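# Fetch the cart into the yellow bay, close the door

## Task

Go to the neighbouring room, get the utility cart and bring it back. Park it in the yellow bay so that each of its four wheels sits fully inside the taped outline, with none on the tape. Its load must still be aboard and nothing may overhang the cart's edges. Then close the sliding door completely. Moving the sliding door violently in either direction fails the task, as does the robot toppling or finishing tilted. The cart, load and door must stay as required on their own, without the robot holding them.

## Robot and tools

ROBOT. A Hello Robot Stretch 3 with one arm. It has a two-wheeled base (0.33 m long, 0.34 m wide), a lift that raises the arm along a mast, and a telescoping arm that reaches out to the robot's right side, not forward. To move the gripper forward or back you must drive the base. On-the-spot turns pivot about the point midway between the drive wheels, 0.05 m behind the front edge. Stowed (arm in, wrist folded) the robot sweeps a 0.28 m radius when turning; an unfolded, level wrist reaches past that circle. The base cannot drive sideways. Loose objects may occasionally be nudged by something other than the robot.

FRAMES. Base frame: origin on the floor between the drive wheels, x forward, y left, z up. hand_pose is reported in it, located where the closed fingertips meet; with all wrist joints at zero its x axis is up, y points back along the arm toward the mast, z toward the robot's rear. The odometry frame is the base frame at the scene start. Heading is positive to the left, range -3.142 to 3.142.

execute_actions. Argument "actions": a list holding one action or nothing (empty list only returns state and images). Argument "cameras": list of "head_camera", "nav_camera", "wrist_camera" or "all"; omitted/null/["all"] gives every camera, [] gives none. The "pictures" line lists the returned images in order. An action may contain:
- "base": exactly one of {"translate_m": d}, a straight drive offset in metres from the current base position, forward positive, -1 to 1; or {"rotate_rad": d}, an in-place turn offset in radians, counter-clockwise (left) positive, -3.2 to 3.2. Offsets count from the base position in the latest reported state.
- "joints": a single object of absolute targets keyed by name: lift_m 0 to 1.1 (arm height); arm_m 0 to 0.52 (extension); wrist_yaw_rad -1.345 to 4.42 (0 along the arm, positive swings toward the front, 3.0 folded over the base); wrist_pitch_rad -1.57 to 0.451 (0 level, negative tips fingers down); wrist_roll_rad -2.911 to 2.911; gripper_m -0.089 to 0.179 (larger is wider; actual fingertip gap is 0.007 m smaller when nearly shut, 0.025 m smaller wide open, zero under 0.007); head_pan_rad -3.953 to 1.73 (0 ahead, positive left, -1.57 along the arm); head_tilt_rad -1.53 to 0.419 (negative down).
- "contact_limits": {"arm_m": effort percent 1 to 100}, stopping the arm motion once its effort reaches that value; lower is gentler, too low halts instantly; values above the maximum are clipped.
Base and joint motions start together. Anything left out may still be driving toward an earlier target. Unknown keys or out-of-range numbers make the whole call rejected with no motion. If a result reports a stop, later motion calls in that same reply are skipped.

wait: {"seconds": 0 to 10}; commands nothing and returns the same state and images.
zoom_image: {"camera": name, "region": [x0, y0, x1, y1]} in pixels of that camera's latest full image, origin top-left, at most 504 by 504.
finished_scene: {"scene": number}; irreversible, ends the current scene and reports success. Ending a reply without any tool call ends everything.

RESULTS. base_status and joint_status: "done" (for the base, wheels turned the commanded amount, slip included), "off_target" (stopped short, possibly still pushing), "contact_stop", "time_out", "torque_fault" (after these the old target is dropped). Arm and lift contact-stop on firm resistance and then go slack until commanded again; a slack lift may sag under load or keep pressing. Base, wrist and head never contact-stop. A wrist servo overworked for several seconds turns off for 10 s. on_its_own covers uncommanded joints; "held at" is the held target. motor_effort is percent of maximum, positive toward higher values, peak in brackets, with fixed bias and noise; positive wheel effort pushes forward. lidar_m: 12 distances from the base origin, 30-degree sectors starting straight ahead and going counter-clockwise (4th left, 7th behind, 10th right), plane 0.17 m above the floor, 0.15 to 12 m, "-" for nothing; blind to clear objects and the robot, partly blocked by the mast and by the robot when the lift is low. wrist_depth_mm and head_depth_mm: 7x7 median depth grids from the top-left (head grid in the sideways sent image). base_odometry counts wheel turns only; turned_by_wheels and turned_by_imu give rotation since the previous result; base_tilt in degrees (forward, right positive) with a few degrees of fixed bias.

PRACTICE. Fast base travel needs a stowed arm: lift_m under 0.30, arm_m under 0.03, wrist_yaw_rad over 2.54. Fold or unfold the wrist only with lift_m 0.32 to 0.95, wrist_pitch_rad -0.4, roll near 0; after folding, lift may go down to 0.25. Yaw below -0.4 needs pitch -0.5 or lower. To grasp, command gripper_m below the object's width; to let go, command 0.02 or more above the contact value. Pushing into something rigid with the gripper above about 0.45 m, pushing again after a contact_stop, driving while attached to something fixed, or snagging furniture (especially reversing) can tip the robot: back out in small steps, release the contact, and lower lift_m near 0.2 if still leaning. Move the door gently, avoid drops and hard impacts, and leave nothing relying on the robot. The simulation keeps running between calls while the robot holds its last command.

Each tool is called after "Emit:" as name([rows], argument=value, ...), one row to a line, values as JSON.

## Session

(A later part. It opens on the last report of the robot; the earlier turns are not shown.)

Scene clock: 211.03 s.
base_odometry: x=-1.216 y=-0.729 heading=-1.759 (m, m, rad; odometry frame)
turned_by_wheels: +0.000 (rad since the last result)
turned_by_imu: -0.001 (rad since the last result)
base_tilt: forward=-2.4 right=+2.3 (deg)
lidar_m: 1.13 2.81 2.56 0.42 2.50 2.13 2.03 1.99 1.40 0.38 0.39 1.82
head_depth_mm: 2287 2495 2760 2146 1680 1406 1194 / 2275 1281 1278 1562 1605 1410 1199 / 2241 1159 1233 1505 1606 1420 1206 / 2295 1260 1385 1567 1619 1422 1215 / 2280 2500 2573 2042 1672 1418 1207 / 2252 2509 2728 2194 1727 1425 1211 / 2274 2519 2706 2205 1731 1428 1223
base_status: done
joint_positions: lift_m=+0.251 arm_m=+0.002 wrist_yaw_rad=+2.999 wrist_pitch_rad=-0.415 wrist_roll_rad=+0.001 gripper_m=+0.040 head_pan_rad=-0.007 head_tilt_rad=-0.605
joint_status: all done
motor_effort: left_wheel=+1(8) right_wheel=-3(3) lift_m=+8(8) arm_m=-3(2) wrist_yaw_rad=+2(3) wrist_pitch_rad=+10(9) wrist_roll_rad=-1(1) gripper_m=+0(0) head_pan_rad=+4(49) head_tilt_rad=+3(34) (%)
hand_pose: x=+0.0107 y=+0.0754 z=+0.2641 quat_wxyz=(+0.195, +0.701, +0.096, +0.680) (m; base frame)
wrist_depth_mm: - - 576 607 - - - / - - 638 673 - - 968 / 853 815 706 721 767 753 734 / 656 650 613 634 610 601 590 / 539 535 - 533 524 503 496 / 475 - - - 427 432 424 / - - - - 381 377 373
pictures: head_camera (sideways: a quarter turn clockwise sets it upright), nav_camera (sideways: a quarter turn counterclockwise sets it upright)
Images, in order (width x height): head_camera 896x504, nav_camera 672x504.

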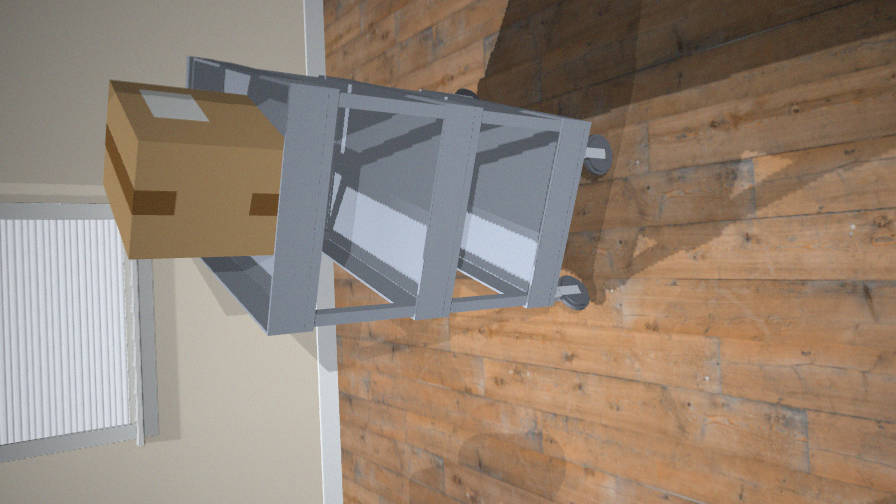

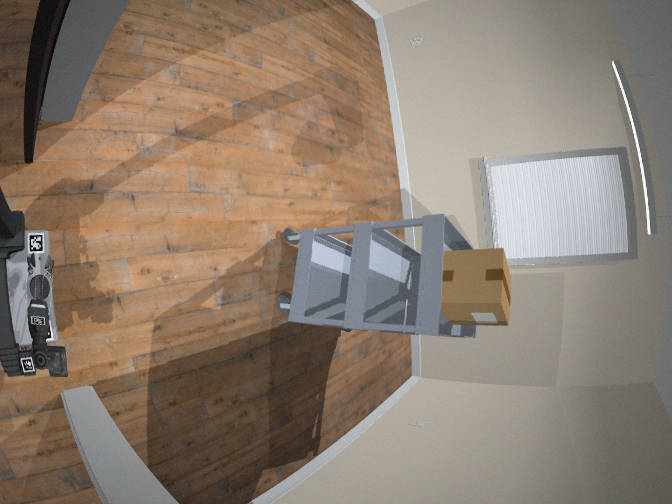

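Emit:
execute_actions([
  {"base":{"translate_m":0.55},"joints":{"head_tilt_rad":-0.8}},
], cameras=[])

Emit:
execute_actions([
  {"joints":{"lift_m":0.40}},
], cameras=[])

Emit:
execute_actions([
  {"joints":{"wrist_yaw_rad":1.9,"gripper_m":0.16}},
], cameras=[])

Emit:
execute_actions([
  {"joints":{"wrist_pitch_rad":0,"wrist_roll_rad":1.57}},
])

Scene clock: 247.83 s.
base_odometry: x=-1.319 y=-1.270 heading=-1.759 (m, m, rad; odometry frame)
turned_by_wheels: +0.000 (rad since the last result)
turned_by_imu: +0.000 (rad since the last result)
base_tilt: forward=-2.4 right=+2.3 (deg)
lidar_m: 0.60 2.25 2.59 2.03 0.75 0.72 2.58 0.56 0.57 1.31 1.34 0.60
head_depth_mm: 686 808 813 757 1399 1270 1114 / 655 672 747 1049 998 1221 1119 / 663 713 784 1075 1223 1243 1120 / 709 771 824 1086 1250 1272 1128 / 1871 2088 781 1062 1280 1279 1128 / 1875 2164 2090 1767 1491 1285 1139 / 1864 2128 2179 1782 1500 1296 1140
base_status: done
joint_positions: lift_m=+0.251 arm_m=+0.002 wrist_yaw_rad=+2.999 wrist_pitch_rad=-0.415 wrist_roll_rad=+0.001 gripper_m=+0.040 head_pan_rad=-0.007 head_tilt_rad=-0.791
joint_status: all done
motor_effort: left_wheel=+1(7) right_wheel=-2(4) lift_m=+8(8) arm_m=-2(3) wrist_yaw_rad=+2(2) wrist_pitch_rad=+9(9) wrist_roll_rad=-1(0) gripper_m=+0(1) head_pan_rad=+4(4) head_tilt_rad=-5(26) (%)
hand_pose: x=+0.0107 y=+0.0754 z=+0.2641 quat_wxyz=(+0.195, +0.701, +0.096, +0.680) (m; base frame)
wrist_depth_mm: 683 - - - - - - / 666 - - - - 996 963 / 656 792 811 784 763 749 735 / 660 658 638 632 623 605 595 / 547 537 - 535 524 502 494 / 475 - - - 425 431 425 / - - - - 381 376 371
pictures: none
No camera images: the call's "cameras" was empty. Leave "cameras" out to get every camera's image.

Scene clock: 250.03 s.
base_odometry: x=-1.319 y=-1.270 heading=-1.759 (m, m, rad; odometry frame)
turned_by_wheels: +0.000 (rad since the last result)
turned_by_imu: +0.000 (rad since the last result)
base_tilt: forward=-2.4 right=+2.4 (deg)
lidar_m: 0.60 2.25 2.59 2.03 0.74 0.73 2.58 0.56 0.57 1.31 1.34 0.60
head_depth_mm: 688 803 816 757 1399 1254 1119 / 654 670 747 1052 996 1222 1119 / 663 711 787 1080 1227 1249 1124 / 708 772 828 1088 1252 1280 1130 / 1876 2082 783 1062 1283 1282 1130 / 1883 2132 2113 1769 1492 1291 1133 / 1876 2109 2175 1770 1495 1291 1137
base_status: not commanded
joint_positions: lift_m=+0.399 arm_m=+0.002 wrist_yaw_rad=+2.999 wrist_pitch_rad=-0.415 wrist_roll_rad=+0.001 gripper_m=+0.040 head_pan_rad=-0.007 head_tilt_rad=-0.791
joint_status: all done
motor_effort: left_wheel=+2(1) right_wheel=-2(2) lift_m=+33(35) arm_m=-2(3) wrist_yaw_rad=+1(2) wrist_pitch_rad=+9(9) wrist_roll_rad=-1(1) gripper_m=+0(1) head_pan_rad=+5(5) head_tilt_rad=-6(5) (%)
hand_pose: x=+0.0107 y=+0.0754 z=+0.4125 quat_wxyz=(+0.195, +0.701, +0.096, +0.680) (m; base frame)
wrist_depth_mm: 684 - - - - - - / 669 - - - - - - / 653 858 - - - - - / 704 846 894 881 861 841 832 / 735 748 - 722 730 704 688 / 645 629 - 617 590 602 592 / 557 554 - 563 536 530 516
pictures: none
No camera images: the call's "cameras" was empty. Leave "cameras" out to get every camera's image.

Scene clock: 251.73 s.
base_odometry: x=-1.319 y=-1.270 heading=-1.759 (m, m, rad; odometry frame)
turned_by_wheels: +0.000 (rad since the last result)
turned_by_imu: +0.000 (rad since the last result)
base_tilt: forward=-2.4 right=+2.4 (deg)
lidar_m: 0.60 2.26 2.59 2.03 0.75 0.73 2.57 0.55 0.57 1.31 1.34 0.60
head_depth_mm: 687 806 815 758 1392 1265 1120 / 653 673 748 1046 999 1219 1117 / 664 713 784 1082 1221 1234 1117 / 710 770 828 1086 1262 1277 1123 / 1885 2074 782 1063 1284 1290 1131 / 1889 2142 2089 1772 1481 1290 1133 / 1882 2148 2172 1763 1489 1297 1142
base_status: not commanded
joint_positions: lift_m=+0.399 arm_m=+0.002 wrist_yaw_rad=+1.902 wrist_pitch_rad=-0.415 wrist_roll_rad=+0.001 gripper_m=+0.160 head_pan_rad=-0.007 head_tilt_rad=-0.791
joint_status: all done
motor_effort: left_wheel=+1(1) right_wheel=-2(1) lift_m=+33(33) arm_m=-2(2) wrist_yaw_rad=-3(1) wrist_pitch_rad=+9(9) wrist_roll_rad=-1(1) gripper_m=+1(97) head_pan_rad=+5(4) head_tilt_rad=-5(5) (%)
hand_pose: x=+0.1912 y=-0.0740 z=+0.4125 quat_wxyz=(+0.521, +0.648, -0.283, +0.478) (m; base frame)
wrist_depth_mm: - - - - - - - / - - - - - 916 - / - - - 727 774 751 - / 921 916 882 826 621 558 836 / 752 773 730 723 688 661 697 / 649 - 629 618 608 587 599 / 564 552 545 535 534 523 520
pictures: none
No camera images: the call's "cameras" was empty. Leave "cameras" out to get every camera's image.

Scene clock: 253.17 s.
base_odometry: x=-1.319 y=-1.270 heading=-1.759 (m, m, rad; odometry frame)
turned_by_wheels: +0.000 (rad since the last result)
turned_by_imu: +0.000 (rad since the last result)
base_tilt: forward=-2.4 right=+2.4 (deg)
lidar_m: 0.60 2.26 2.58 2.03 0.74 0.73 2.57 0.55 0.57 1.31 1.34 0.60
head_depth_mm: 687 806 813 756 1397 1265 1121 / 655 672 748 1050 998 1225 1119 / 664 715 787 1073 1223 1240 1144 / 709 773 827 1091 1251 1277 1131 / 1900 2075 780 1065 1279 1285 1131 / 1884 2147 2110 1768 1492 1288 1134 / 1884 2141 2186 1780 1499 1294 1137
base_status: not commanded
joint_positions: lift_m=+0.399 arm_m=+0.002 wrist_yaw_rad=+1.902 wrist_pitch_rad=-0.022 wrist_roll_rad=+1.569 gripper_m=+0.160 head_pan_rad=-0.007 head_tilt_rad=-0.791
joint_status: all done
motor_effort: left_wheel=+1(2) right_wheel=-2(2) lift_m=+33(33) arm_m=-2(2) wrist_yaw_rad=-2(2) wrist_pitch_rad=+14(13) wrist_roll_rad=+0(1) gripper_m=+1(1) head_pan_rad=+4(4) head_tilt_rad=-6(5) (%)
hand_pose: x=+0.2204 y=-0.0639 z=+0.5079 quat_wxyz=(+0.010, +0.814, -0.581, -0.006) (m; base frame)
wrist_depth_mm: 460 501 - 458 - 621 538 / 688 527 - 518 - 554 596 / - 581 - 622 - 630 594 / - - - - - 737 606 / - - - - - - 571 / - - - - - - 554 / - - - - - 923 647
pictures: head_camera (sideways: a quarter turn clockwise sets it upright), nav_camera (sideways: a quarter turn counterclockwise sets it upright), wrist_camera
Images, in order (width x height): head_camera 896x504, nav_camera 672x504, wrist_camera 644x364.

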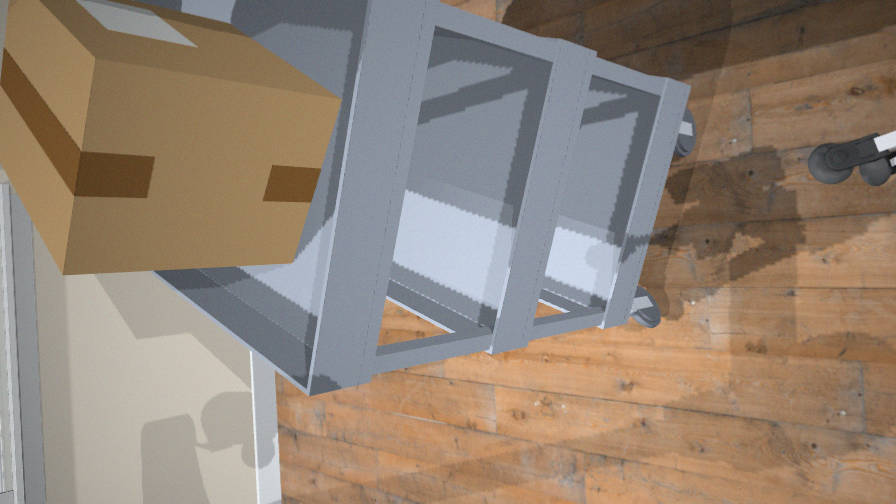

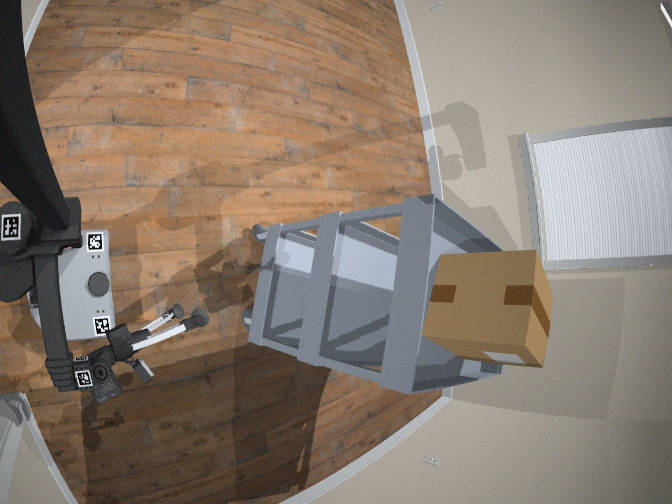

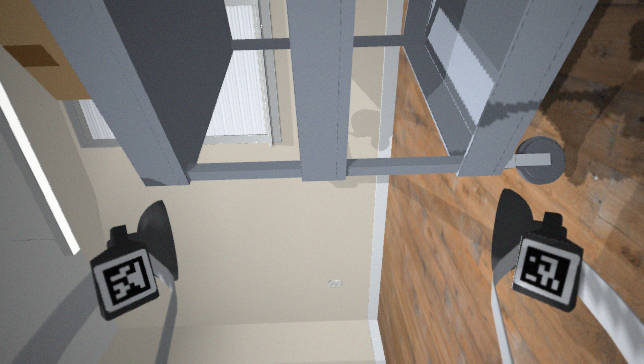

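Emit:
execute_actions([
  {"base":{"translate_m":0.3},"joints":{"head_tilt_rad":-1.0}},
])

Scene clock: 260.67 s.
base_odometry: x=-1.375 y=-1.564 heading=-1.759 (m, m, rad; odometry frame)
turned_by_wheels: +0.000 (rad since the last result)
turned_by_imu: +0.000 (rad since the last result)
base_tilt: forward=-2.3 right=+2.4 (deg)
lidar_m: 0.31 0.36 2.58 2.47 1.09 0.96 2.87 0.80 1.00 1.30 0.35 0.31
head_depth_mm: 385 421 509 560 811 1150 1075 / 399 448 541 564 826 1105 1109 / 414 478 586 559 851 1158 1103 / 430 516 622 578 869 1181 1105 / 1753 720 652 591 889 1188 1110 / 1738 1943 618 605 1316 1207 1101 / 1735 1962 1719 1509 1347 1212 1099
base_status: done
joint_positions: lift_m=+0.399 arm_m=+0.002 wrist_yaw_rad=+1.902 wrist_pitch_rad=-0.021 wrist_roll_rad=+1.569 gripper_m=+0.160 head_pan_rad=-0.007 head_tilt_rad=-0.988
joint_status: all done
motor_effort: left_wheel=+1(5) right_wheel=-3(4) lift_m=+33(33) arm_m=-2(2) wrist_yaw_rad=-2(2) wrist_pitch_rad=+13(13) wrist_roll_rad=+0(0) gripper_m=+1(0) head_pan_rad=+5(5) head_tilt_rad=-7(28) (%)
hand_pose: x=+0.2204 y=-0.0639 z=+0.5081 quat_wxyz=(+0.010, +0.814, -0.581, -0.005) (m; base frame)
wrist_depth_mm: 346 502 792 169 178 620 416 / 342 498 805 190 775 623 418 / 342 493 - 219 - 607 421 / 339 488 - 256 - 562 423 / 338 452 - 311 - - 360 / 374 - 422 398 421 783 413 / - - - - - 924 650
pictures: head_camera (sideways: a quarter turn clockwise sets it upright), nav_camera (sideways: a quarter turn counterclockwise sets it upright), wrist_camera
Images, in order (width x height): head_camera 896x504, nav_camera 672x504, wrist_camera 644x364.

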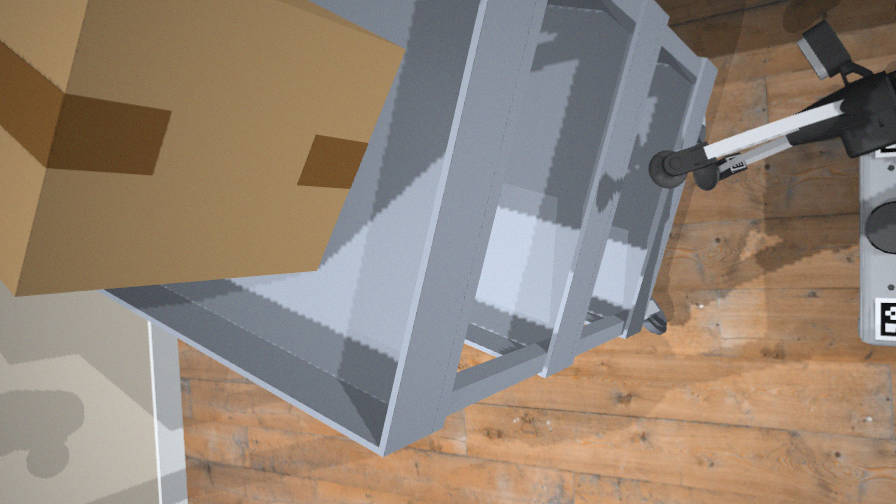

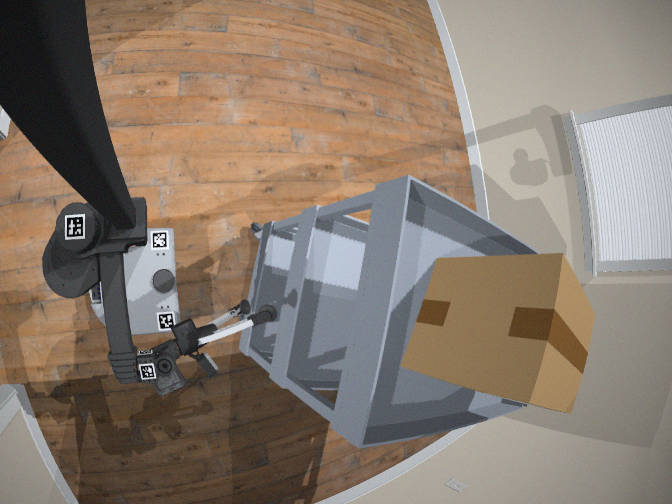

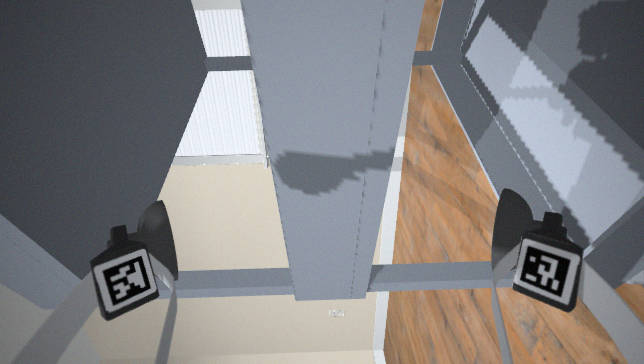

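Emit:
execute_actions([
  {"base":{"translate_m":0.10}},
])

Scene clock: 265.40 s.
base_odometry: x=-1.394 y=-1.663 heading=-1.759 (m, m, rad; odometry frame)
turned_by_wheels: +0.000 (rad since the last result)
turned_by_imu: +0.000 (rad since the last result)
base_tilt: forward=-2.3 right=+2.4 (deg)
lidar_m: 0.21 0.25 2.44 2.48 1.24 1.04 2.98 0.89 1.13 1.29 0.24 0.21
head_depth_mm: 376 333 389 482 500 751 1067 / 379 347 418 526 503 778 1106 / 383 371 454 548 514 1013 1100 / 385 398 495 568 523 1056 1105 / 1656 1826 638 572 739 1154 1111 / 1655 1904 1696 555 650 1214 1099 / 1642 1899 1735 1477 1330 1210 1099
base_status: done
joint_positions: lift_m=+0.399 arm_m=+0.002 wrist_yaw_rad=+1.902 wrist_pitch_rad=-0.021 wrist_roll_rad=+1.569 gripper_m=+0.160 head_pan_rad=-0.007 head_tilt_rad=-0.988
joint_status: not commanded
motor_effort: left_wheel=+1(6) right_wheel=-1(2) lift_m=+33(33) arm_m=-3(2) wrist_yaw_rad=-3(3) wrist_pitch_rad=+13(13) wrist_roll_rad=+0(0) gripper_m=+0(0) head_pan_rad=+5(4) head_tilt_rad=-7(7) (%)
hand_pose: x=+0.2204 y=-0.0639 z=+0.5081 quat_wxyz=(+0.010, +0.814, -0.581, -0.005) (m; base frame)
wrist_depth_mm: 345 436 75 76 76 77 416 / 343 466 84 85 86 89 418 / 340 488 97 98 99 521 415 / 339 491 118 115 116 523 423 / 338 452 - 139 141 - 406 / 319 - - 176 188 - 387 / 326 - - 241 327 335 332
pictures: head_camera (sideways: a quarter turn clockwise sets it upright), nav_camera (sideways: a quarter turn counterclockwise sets it upright), wrist_camera
Images, in order (width x height): head_camera 896x504, nav_camera 672x504, wrist_camera 644x364.

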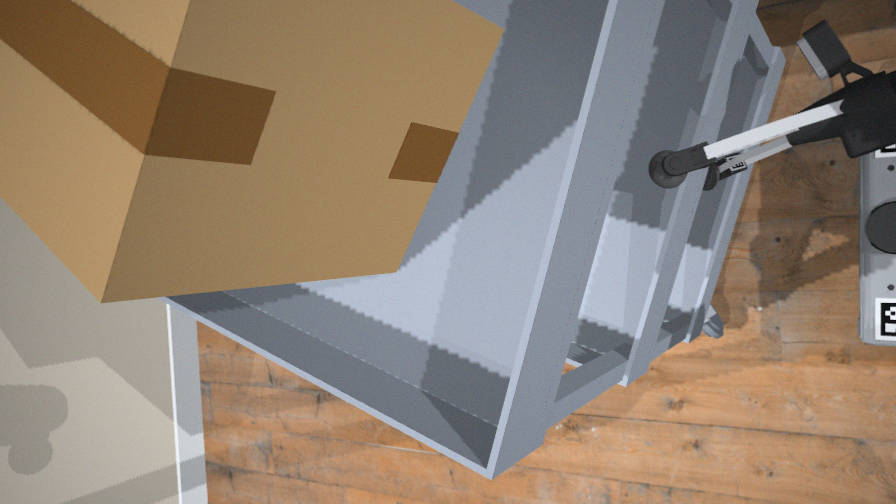

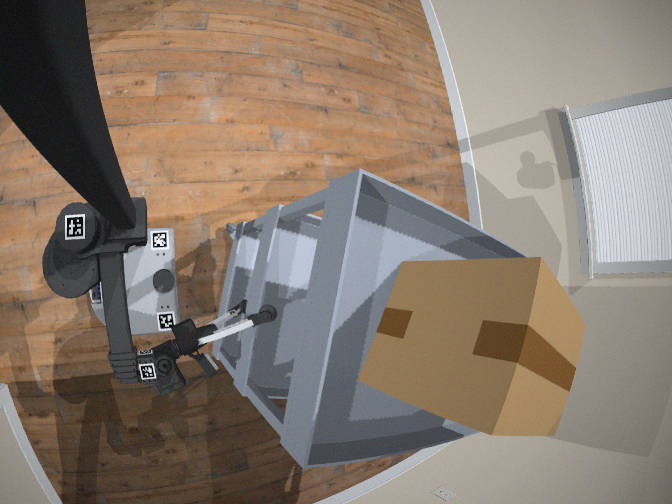

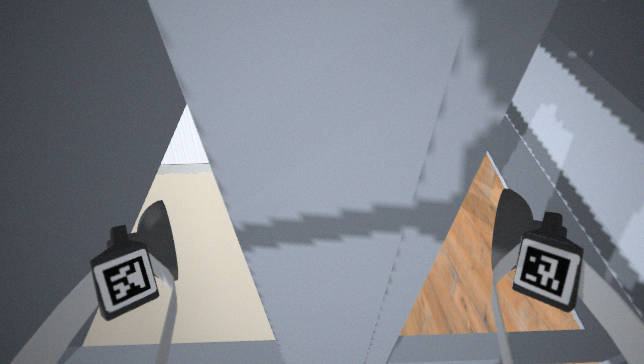

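Emit:
execute_actions([
  {"joints":{"gripper_m":0.02}},
])

Scene clock: 269.10 s.
base_odometry: x=-1.394 y=-1.663 heading=-1.758 (m, m, rad; odometry frame)
turned_by_wheels: +0.000 (rad since the last result)
turned_by_imu: +0.001 (rad since the last result)
base_tilt: forward=-2.3 right=+2.4 (deg)
lidar_m: 0.21 0.25 2.45 2.48 1.24 1.04 2.97 0.89 1.13 1.29 0.24 0.21
head_depth_mm: 375 331 385 479 500 752 1065 / 379 343 416 524 502 773 1103 / 381 367 450 546 513 964 1107 / 395 394 492 568 524 1057 1104 / 1654 1834 635 572 533 1152 1109 / 1646 1906 1692 554 630 1202 1096 / 1653 1910 1732 1502 1329 1216 1103
base_status: not commanded
joint_positions: lift_m=+0.399 arm_m=+0.002 wrist_yaw_rad=+1.892 wrist_pitch_rad=-0.033 wrist_roll_rad=+1.578 gripper_m=+0.022 head_pan_rad=-0.007 head_tilt_rad=-0.988
joint_status: all done
motor_effort: left_wheel=+1(2) right_wheel=-11(10) lift_m=+33(34) arm_m=+0(2) wrist_yaw_rad=+10(10) wrist_pitch_rad=+20(23) wrist_roll_rad=-3(3) gripper_m=-42(100) head_pan_rad=+5(5) head_tilt_rad=-8(8) (%)
hand_pose: x=+0.2208 y=-0.0662 z=+0.5052 quat_wxyz=(+0.012, +0.811, -0.585, -0.012) (m; base frame)
wrist_depth_mm: 347 420 73 74 75 76 407 / 351 443 82 83 84 87 407 / 351 504 93 95 96 543 413 / 349 503 109 110 112 528 415 / 343 - 130 133 135 809 419 / 343 - 180 165 177 913 390 / 338 - - 221 322 331 330
pictures: head_camera (sideways: a quarter turn clockwise sets it upright), nav_camera (sideways: a quarter turn counterclockwise sets it upright), wrist_camera
Images, in order (width x height): head_camera 896x504, nav_camera 672x504, wrist_camera 644x364.

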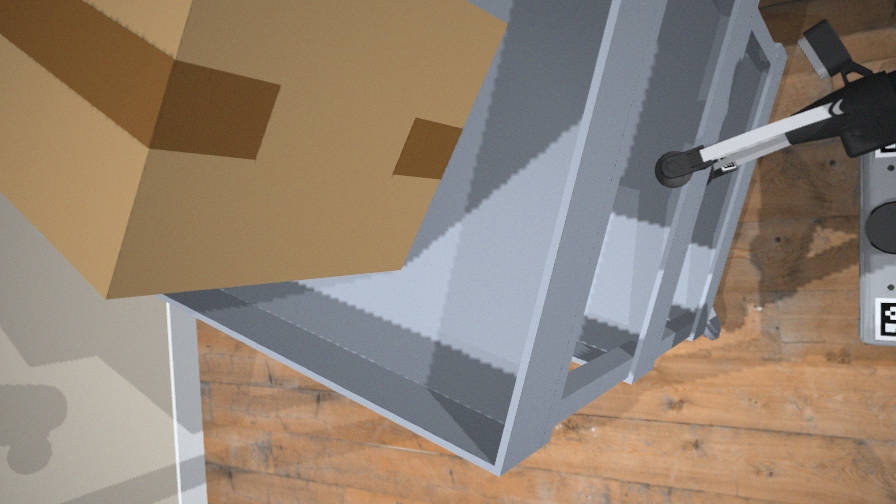

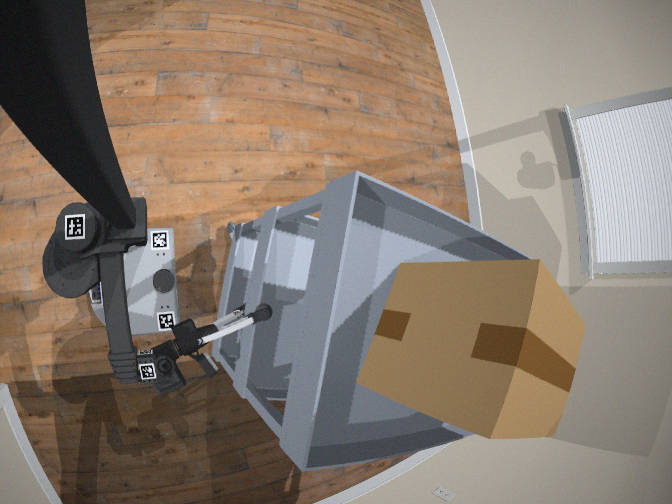

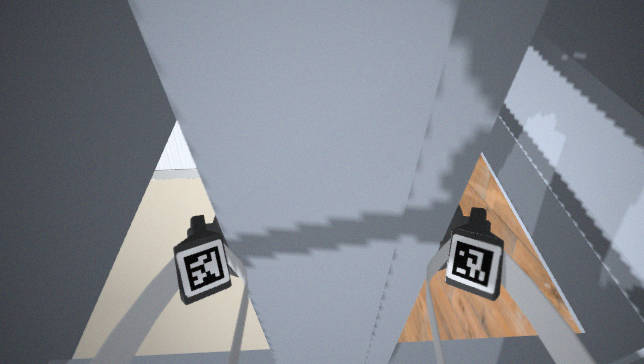

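Emit:
execute_actions([
  {"base":{"translate_m":-0.25}},
])

Scene clock: 273.60 s.
base_odometry: x=-1.347 y=-1.417 heading=-1.758 (m, m, rad; odometry frame)
turned_by_wheels: +0.000 (rad since the last result)
turned_by_imu: +0.002 (rad since the last result)
base_tilt: forward=-2.3 right=+2.4 (deg)
lidar_m: 0.20 0.20 2.60 2.47 0.85 0.84 2.73 0.67 0.79 1.30 0.32 0.21
head_depth_mm: 377 339 412 538 516 984 1093 / 378 342 420 535 509 973 1109 / 381 347 428 539 512 791 1105 / 385 352 436 548 507 795 1109 / 388 358 459 560 508 784 1108 / 1764 728 639 572 510 1180 1098 / 1885 2005 1690 1494 1309 1211 1106
base_status: done
joint_positions: lift_m=+0.399 arm_m=+0.002 wrist_yaw_rad=+1.755 wrist_pitch_rad=-0.036 wrist_roll_rad=+1.572 gripper_m=+0.045 head_pan_rad=-0.007 head_tilt_rad=-0.988
joint_status: not commanded
on_its_own: wrist_yaw_rad is held at +1.761, not at your +1.900, by its stall guard, which is not easing now; gripper_m is held at +0.043, not at your +0.020, by its stall guard, which is still easing
motor_effort: left_wheel=+1(4) right_wheel=-7(18) lift_m=+34(33) arm_m=-1(1) wrist_yaw_rad=+8(72) wrist_pitch_rad=+22(22) wrist_roll_rad=-1(4) gripper_m=-31(39) head_pan_rad=+4(5) head_tilt_rad=-7(7) (%)
hand_pose: x=+0.2295 y=-0.1003 z=+0.5043 quat_wxyz=(+0.014, +0.769, -0.639, -0.012) (m; base frame)
wrist_depth_mm: 347 522 122 122 123 589 402 / 345 521 127 127 128 596 406 / 351 512 133 132 134 601 411 / 350 509 140 138 140 613 412 / 344 497 144 146 146 579 416 / 344 459 154 152 155 549 417 / 340 - - 160 163 912 397
pictures: head_camera (sideways: a quarter turn clockwise sets it upright), nav_camera (sideways: a quarter turn counterclockwise sets it upright), wrist_camera
Images, in order (width x height): head_camera 896x504, nav_camera 672x504, wrist_camera 644x364.

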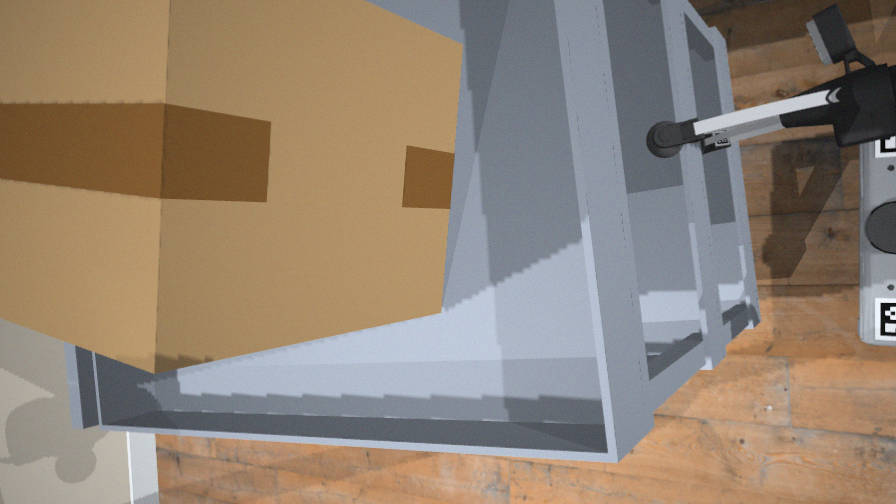

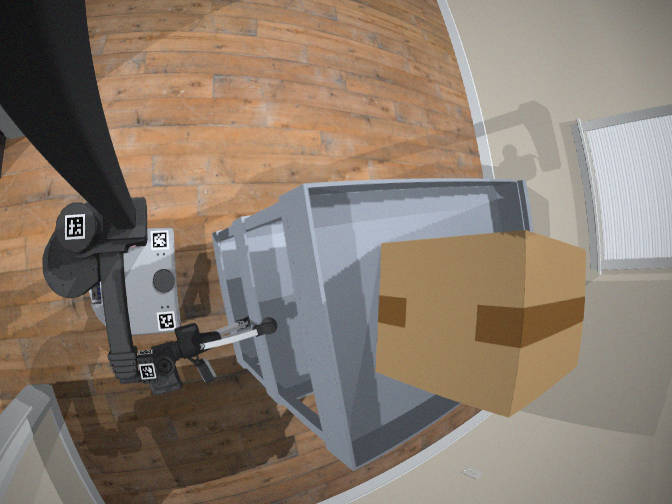

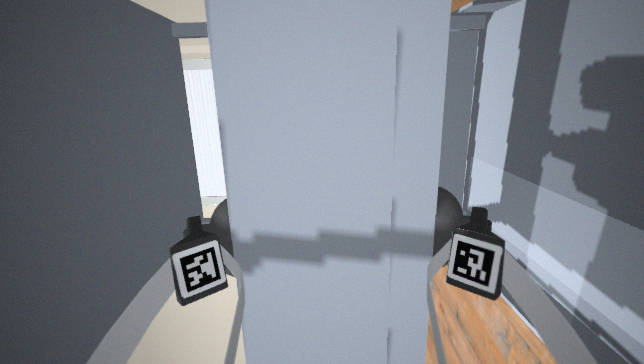

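Emit:
execute_actions([
  {"base":{"translate_m":-0.5},"joints":{"wrist_yaw_rad":1.72,"head_tilt_rad":-0.8}},
])

Scene clock: 285.33 s.
base_odometry: x=-1.254 y=-0.926 heading=-1.758 (m, m, rad; odometry frame)
turned_by_wheels: +0.000 (rad since the last result)
turned_by_imu: +0.002 (rad since the last result)
base_tilt: forward=-2.4 right=+2.4 (deg)
lidar_m: 0.67 2.62 2.57 0.60 0.61 2.33 2.23 1.97 0.39 0.38 1.36 0.73
head_depth_mm: 2210 961 828 1587 1447 1258 1119 / 711 840 797 1120 1309 1266 1124 / 710 792 864 1095 1347 1268 1119 / 722 801 789 1100 1325 1268 1123 / 2073 1012 780 1128 1389 1279 1125 / 2181 2438 2083 1750 1484 1279 1124 / 2174 2438 2148 1766 1492 1275 1129
base_status: done
joint_positions: lift_m=+0.399 arm_m=+0.002 wrist_yaw_rad=+1.719 wrist_pitch_rad=-0.017 wrist_roll_rad=+1.572 gripper_m=+0.057 head_pan_rad=-0.007 head_tilt_rad=-0.803
joint_status: all done
on_its_own: gripper_m is held at +0.057, not at your +0.020, by its stall guard, which is not easing now
motor_effort: left_wheel=+2(2) right_wheel=-2(17) lift_m=+32(33) arm_m=-1(1) wrist_yaw_rad=+2(19) wrist_pitch_rad=+10(22) wrist_roll_rad=-1(1) gripper_m=+0(26) head_pan_rad=+4(4) head_tilt_rad=+2(22) (%)
hand_pose: x=+0.2316 y=-0.1092 z=+0.5094 quat_wxyz=(+0.006, +0.757, -0.653, -0.006) (m; base frame)
wrist_depth_mm: - 570 - 576 973 584 597 / - 592 - 597 - 609 596 / - 620 989 623 - 623 611 / - 636 991 641 - 692 606 / - - 759 658 - 794 611 / - - - - - 866 609 / - - - - - - 625
pictures: head_camera (sideways: a quarter turn clockwise sets it upright), nav_camera (sideways: a quarter turn counterclockwise sets it upright), wrist_camera
Images, in order (width x height): head_camera 896x504, nav_camera 672x504, wrist_camera 644x364.

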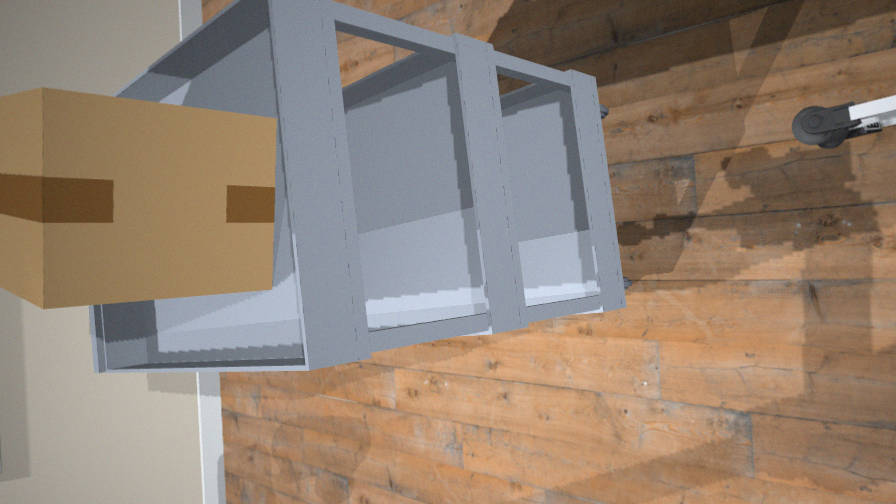

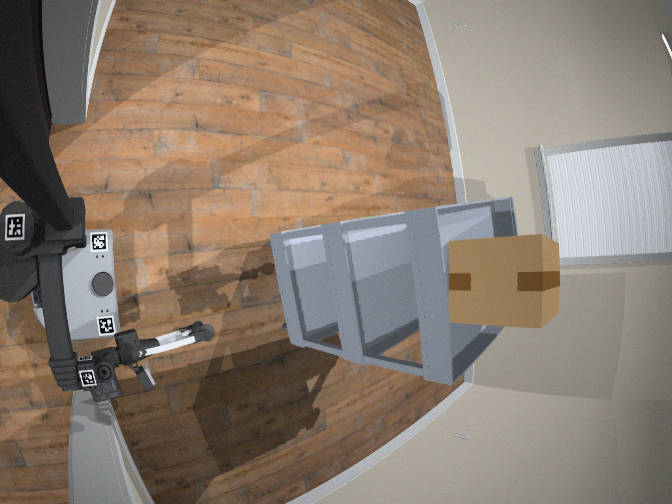

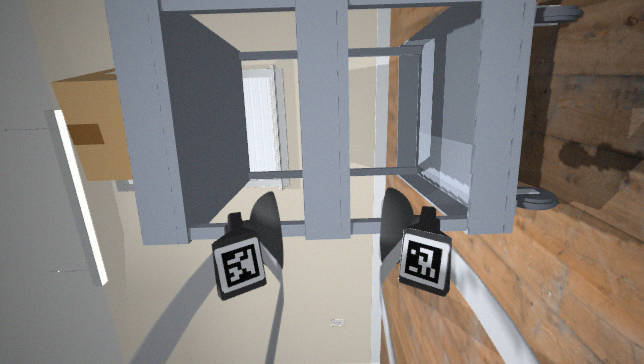

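Emit:
execute_actions([
  {"base":{"translate_m":0.42},"joints":{"gripper_m":0.16,"wrist_pitch_rad":0,"head_tilt_rad":-1.0}},
])

Scene clock: 311.40 s.
base_odometry: x=-1.332 y=-1.339 heading=-1.758 (m, m, rad; odometry frame)
turned_by_wheels: +0.000 (rad since the last result)
turned_by_imu: +0.000 (rad since the last result)
base_tilt: forward=-2.3 right=+2.4 (deg)
lidar_m: 0.25 0.26 2.59 2.35 0.79 0.78 2.65 0.61 0.68 1.31 0.42 0.28
head_depth_mm: 377 406 518 561 819 1154 1097 / 379 410 506 564 813 1143 1102 / 382 415 513 567 813 1114 1099 / 386 420 520 569 805 1085 1104 / 388 427 586 572 659 1153 1110 / 807 746 644 564 538 1205 1098 / 1955 2017 1721 1493 1347 1204 1099
base_status: done
joint_positions: lift_m=+0.399 arm_m=+0.002 wrist_yaw_rad=+1.719 wrist_pitch_rad=-0.017 wrist_roll_rad=+1.572 gripper_m=+0.160 head_pan_rad=-0.007 head_tilt_rad=-0.988
joint_status: all done
motor_effort: left_wheel=+2(5) right_wheel=-2(3) lift_m=+32(32) arm_m=+0(0) wrist_yaw_rad=+2(2) wrist_pitch_rad=+10(9) wrist_roll_rad=-1(1) gripper_m=+1(97) head_pan_rad=+4(4) head_tilt_rad=-7(29) (%)
hand_pose: x=+0.2316 y=-0.1092 z=+0.5094 quat_wxyz=(+0.006, +0.757, -0.653, -0.006) (m; base frame)
wrist_depth_mm: 344 496 - 182 186 585 416 / 341 490 775 189 776 627 416 / 337 485 - 195 809 636 422 / 336 483 - 203 823 636 427 / 335 446 839 211 814 727 405 / 319 - - 217 - 792 392 / 345 470 - 226 - 923 432
pictures: head_camera (sideways: a quarter turn clockwise sets it upright), nav_camera (sideways: a quarter turn counterclockwise sets it upright), wrist_camera
Images, in order (width x height): head_camera 896x504, nav_camera 672x504, wrist_camera 644x364.

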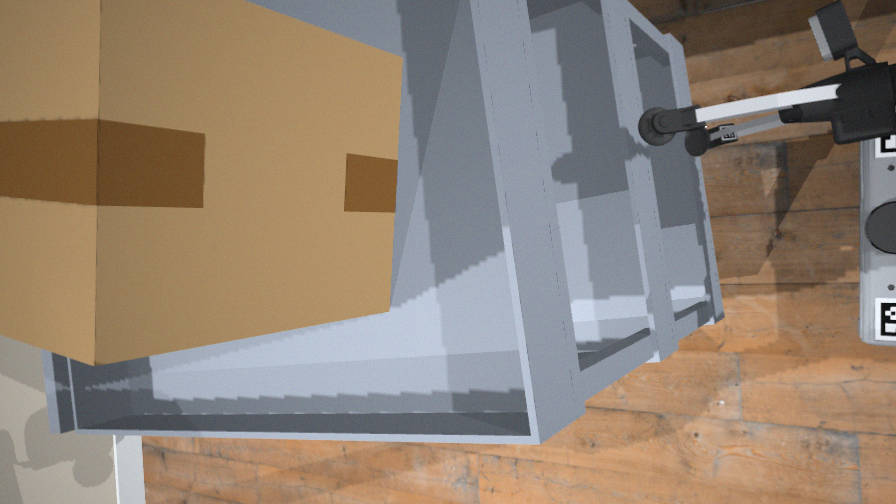

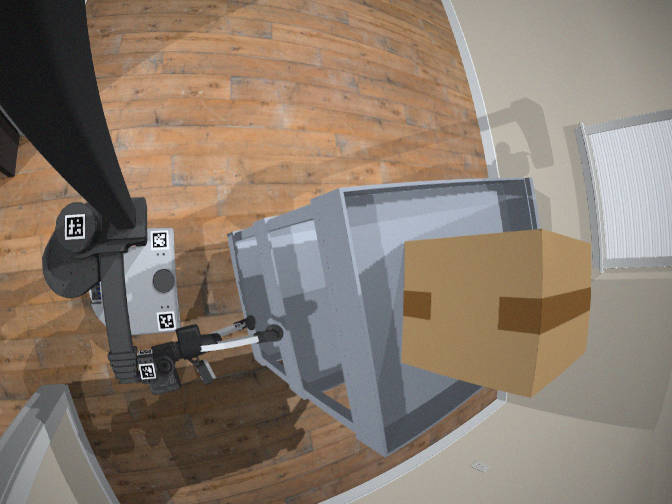

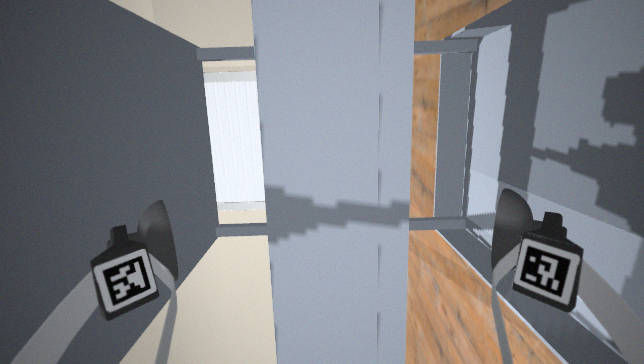

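Emit:
execute_actions([
  {"joints":{"wrist_yaw_rad":1.95}},
], cameras=[])

Emit:
execute_actions([
  {"base":{"translate_m":0.10}},
])

Scene clock: 316.57 s.
base_odometry: x=-1.332 y=-1.339 heading=-1.758 (m, m, rad; odometry frame)
turned_by_wheels: +0.000 (rad since the last result)
turned_by_imu: +0.000 (rad since the last result)
base_tilt: forward=-2.3 right=+2.4 (deg)
lidar_m: 0.25 0.26 2.59 2.35 0.79 0.78 2.65 0.61 0.68 1.31 0.42 0.28
head_depth_mm: 377 405 518 560 823 1153 1070 / 380 410 504 563 811 1146 1110 / 382 414 513 565 814 1085 1104 / 385 420 520 569 802 1094 1104 / 389 427 587 572 661 1153 1108 / 809 747 645 563 536 1208 1104 / 1953 2021 1718 1479 1344 1216 1099
base_status: not commanded
joint_positions: lift_m=+0.399 arm_m=+0.002 wrist_yaw_rad=+1.948 wrist_pitch_rad=-0.017 wrist_roll_rad=+1.572 gripper_m=+0.160 head_pan_rad=-0.007 head_tilt_rad=-0.988
joint_status: all done
motor_effort: left_wheel=+1(1) right_wheel=-2(2) lift_m=+32(32) arm_m=+0(0) wrist_yaw_rad=+3(0) wrist_pitch_rad=+10(10) wrist_roll_rad=-1(1) gripper_m=+1(0) head_pan_rad=+4(5) head_tilt_rad=-7(7) (%)
hand_pose: x=+0.2165 y=-0.0527 z=+0.5094 quat_wxyz=(+0.007, +0.827, -0.562, -0.005) (m; base frame)
wrist_depth_mm: 344 492 - 169 173 629 417 / 339 494 - 179 184 631 420 / 338 487 813 192 786 629 424 / 337 489 - 206 - 602 425 / 335 446 - 223 - - 412 / 318 - - 244 - - 380 / 300 305 301 268 291 294 293
pictures: none
No camera images: the call's "cameras" was empty. Leave "cameras" out to get every camera's image.

Scene clock: 318.63 s.
base_odometry: x=-1.351 y=-1.437 heading=-1.758 (m, m, rad; odometry frame)
turned_by_wheels: +0.000 (rad since the last result)
turned_by_imu: +0.000 (rad since the last result)
base_tilt: forward=-2.3 right=+2.4 (deg)
lidar_m: 0.16 0.16 0.20 2.47 0.87 0.86 2.74 0.69 0.82 1.30 0.26 0.17
head_depth_mm: 377 321 362 471 501 774 1070 / 378 324 367 477 502 755 1112 / 381 326 373 486 504 746 1102 / 385 329 379 496 506 691 1095 / 398 332 384 543 509 631 1094 / 1769 738 655 576 511 481 1103 / 1852 1983 1649 1460 1312 1184 1098
base_status: done
joint_positions: lift_m=+0.399 arm_m=+0.002 wrist_yaw_rad=+1.948 wrist_pitch_rad=-0.017 wrist_roll_rad=+1.572 gripper_m=+0.160 head_pan_rad=-0.007 head_tilt_rad=-0.988
joint_status: not commanded
motor_effort: left_wheel=+1(5) right_wheel=-2(3) lift_m=+32(32) arm_m=-1(1) wrist_yaw_rad=+3(3) wrist_pitch_rad=+10(10) wrist_roll_rad=-1(1) gripper_m=+1(1) head_pan_rad=+4(4) head_tilt_rad=-7(7) (%)
hand_pose: x=+0.2165 y=-0.0527 z=+0.5094 quat_wxyz=(+0.007, +0.827, -0.562, -0.005) (m; base frame)
wrist_depth_mm: 343 462 78 79 79 79 418 / 341 487 83 84 84 85 422 / 340 482 89 90 90 92 424 / 336 483 96 96 97 101 424 / 335 447 106 105 105 105 409 / 317 - 118 114 114 792 387 / 367 - - 125 126 863 656
pictures: head_camera (sideways: a quarter turn clockwise sets it upright), nav_camera (sideways: a quarter turn counterclockwise sets it upright), wrist_camera
Images, in order (width x height): head_camera 896x504, nav_camera 672x504, wrist_camera 644x364.

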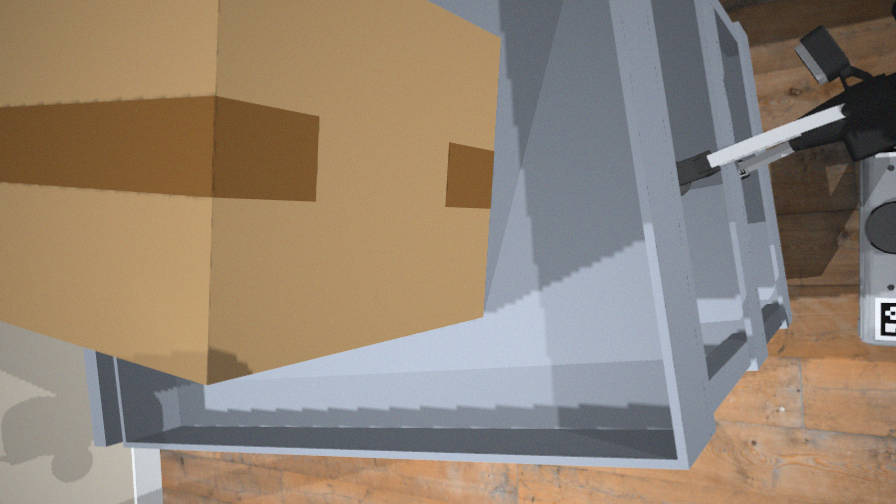

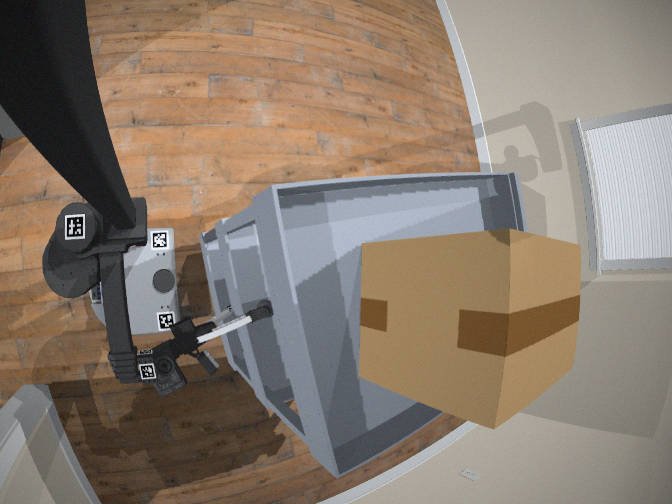

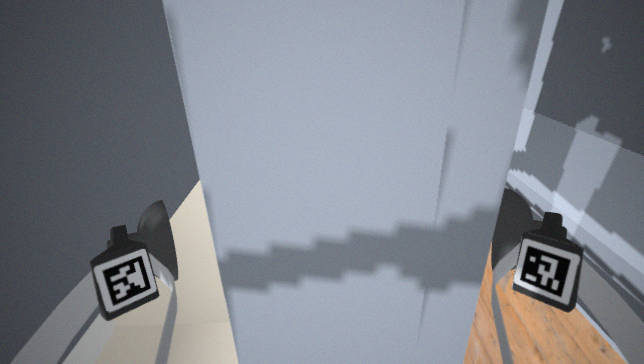

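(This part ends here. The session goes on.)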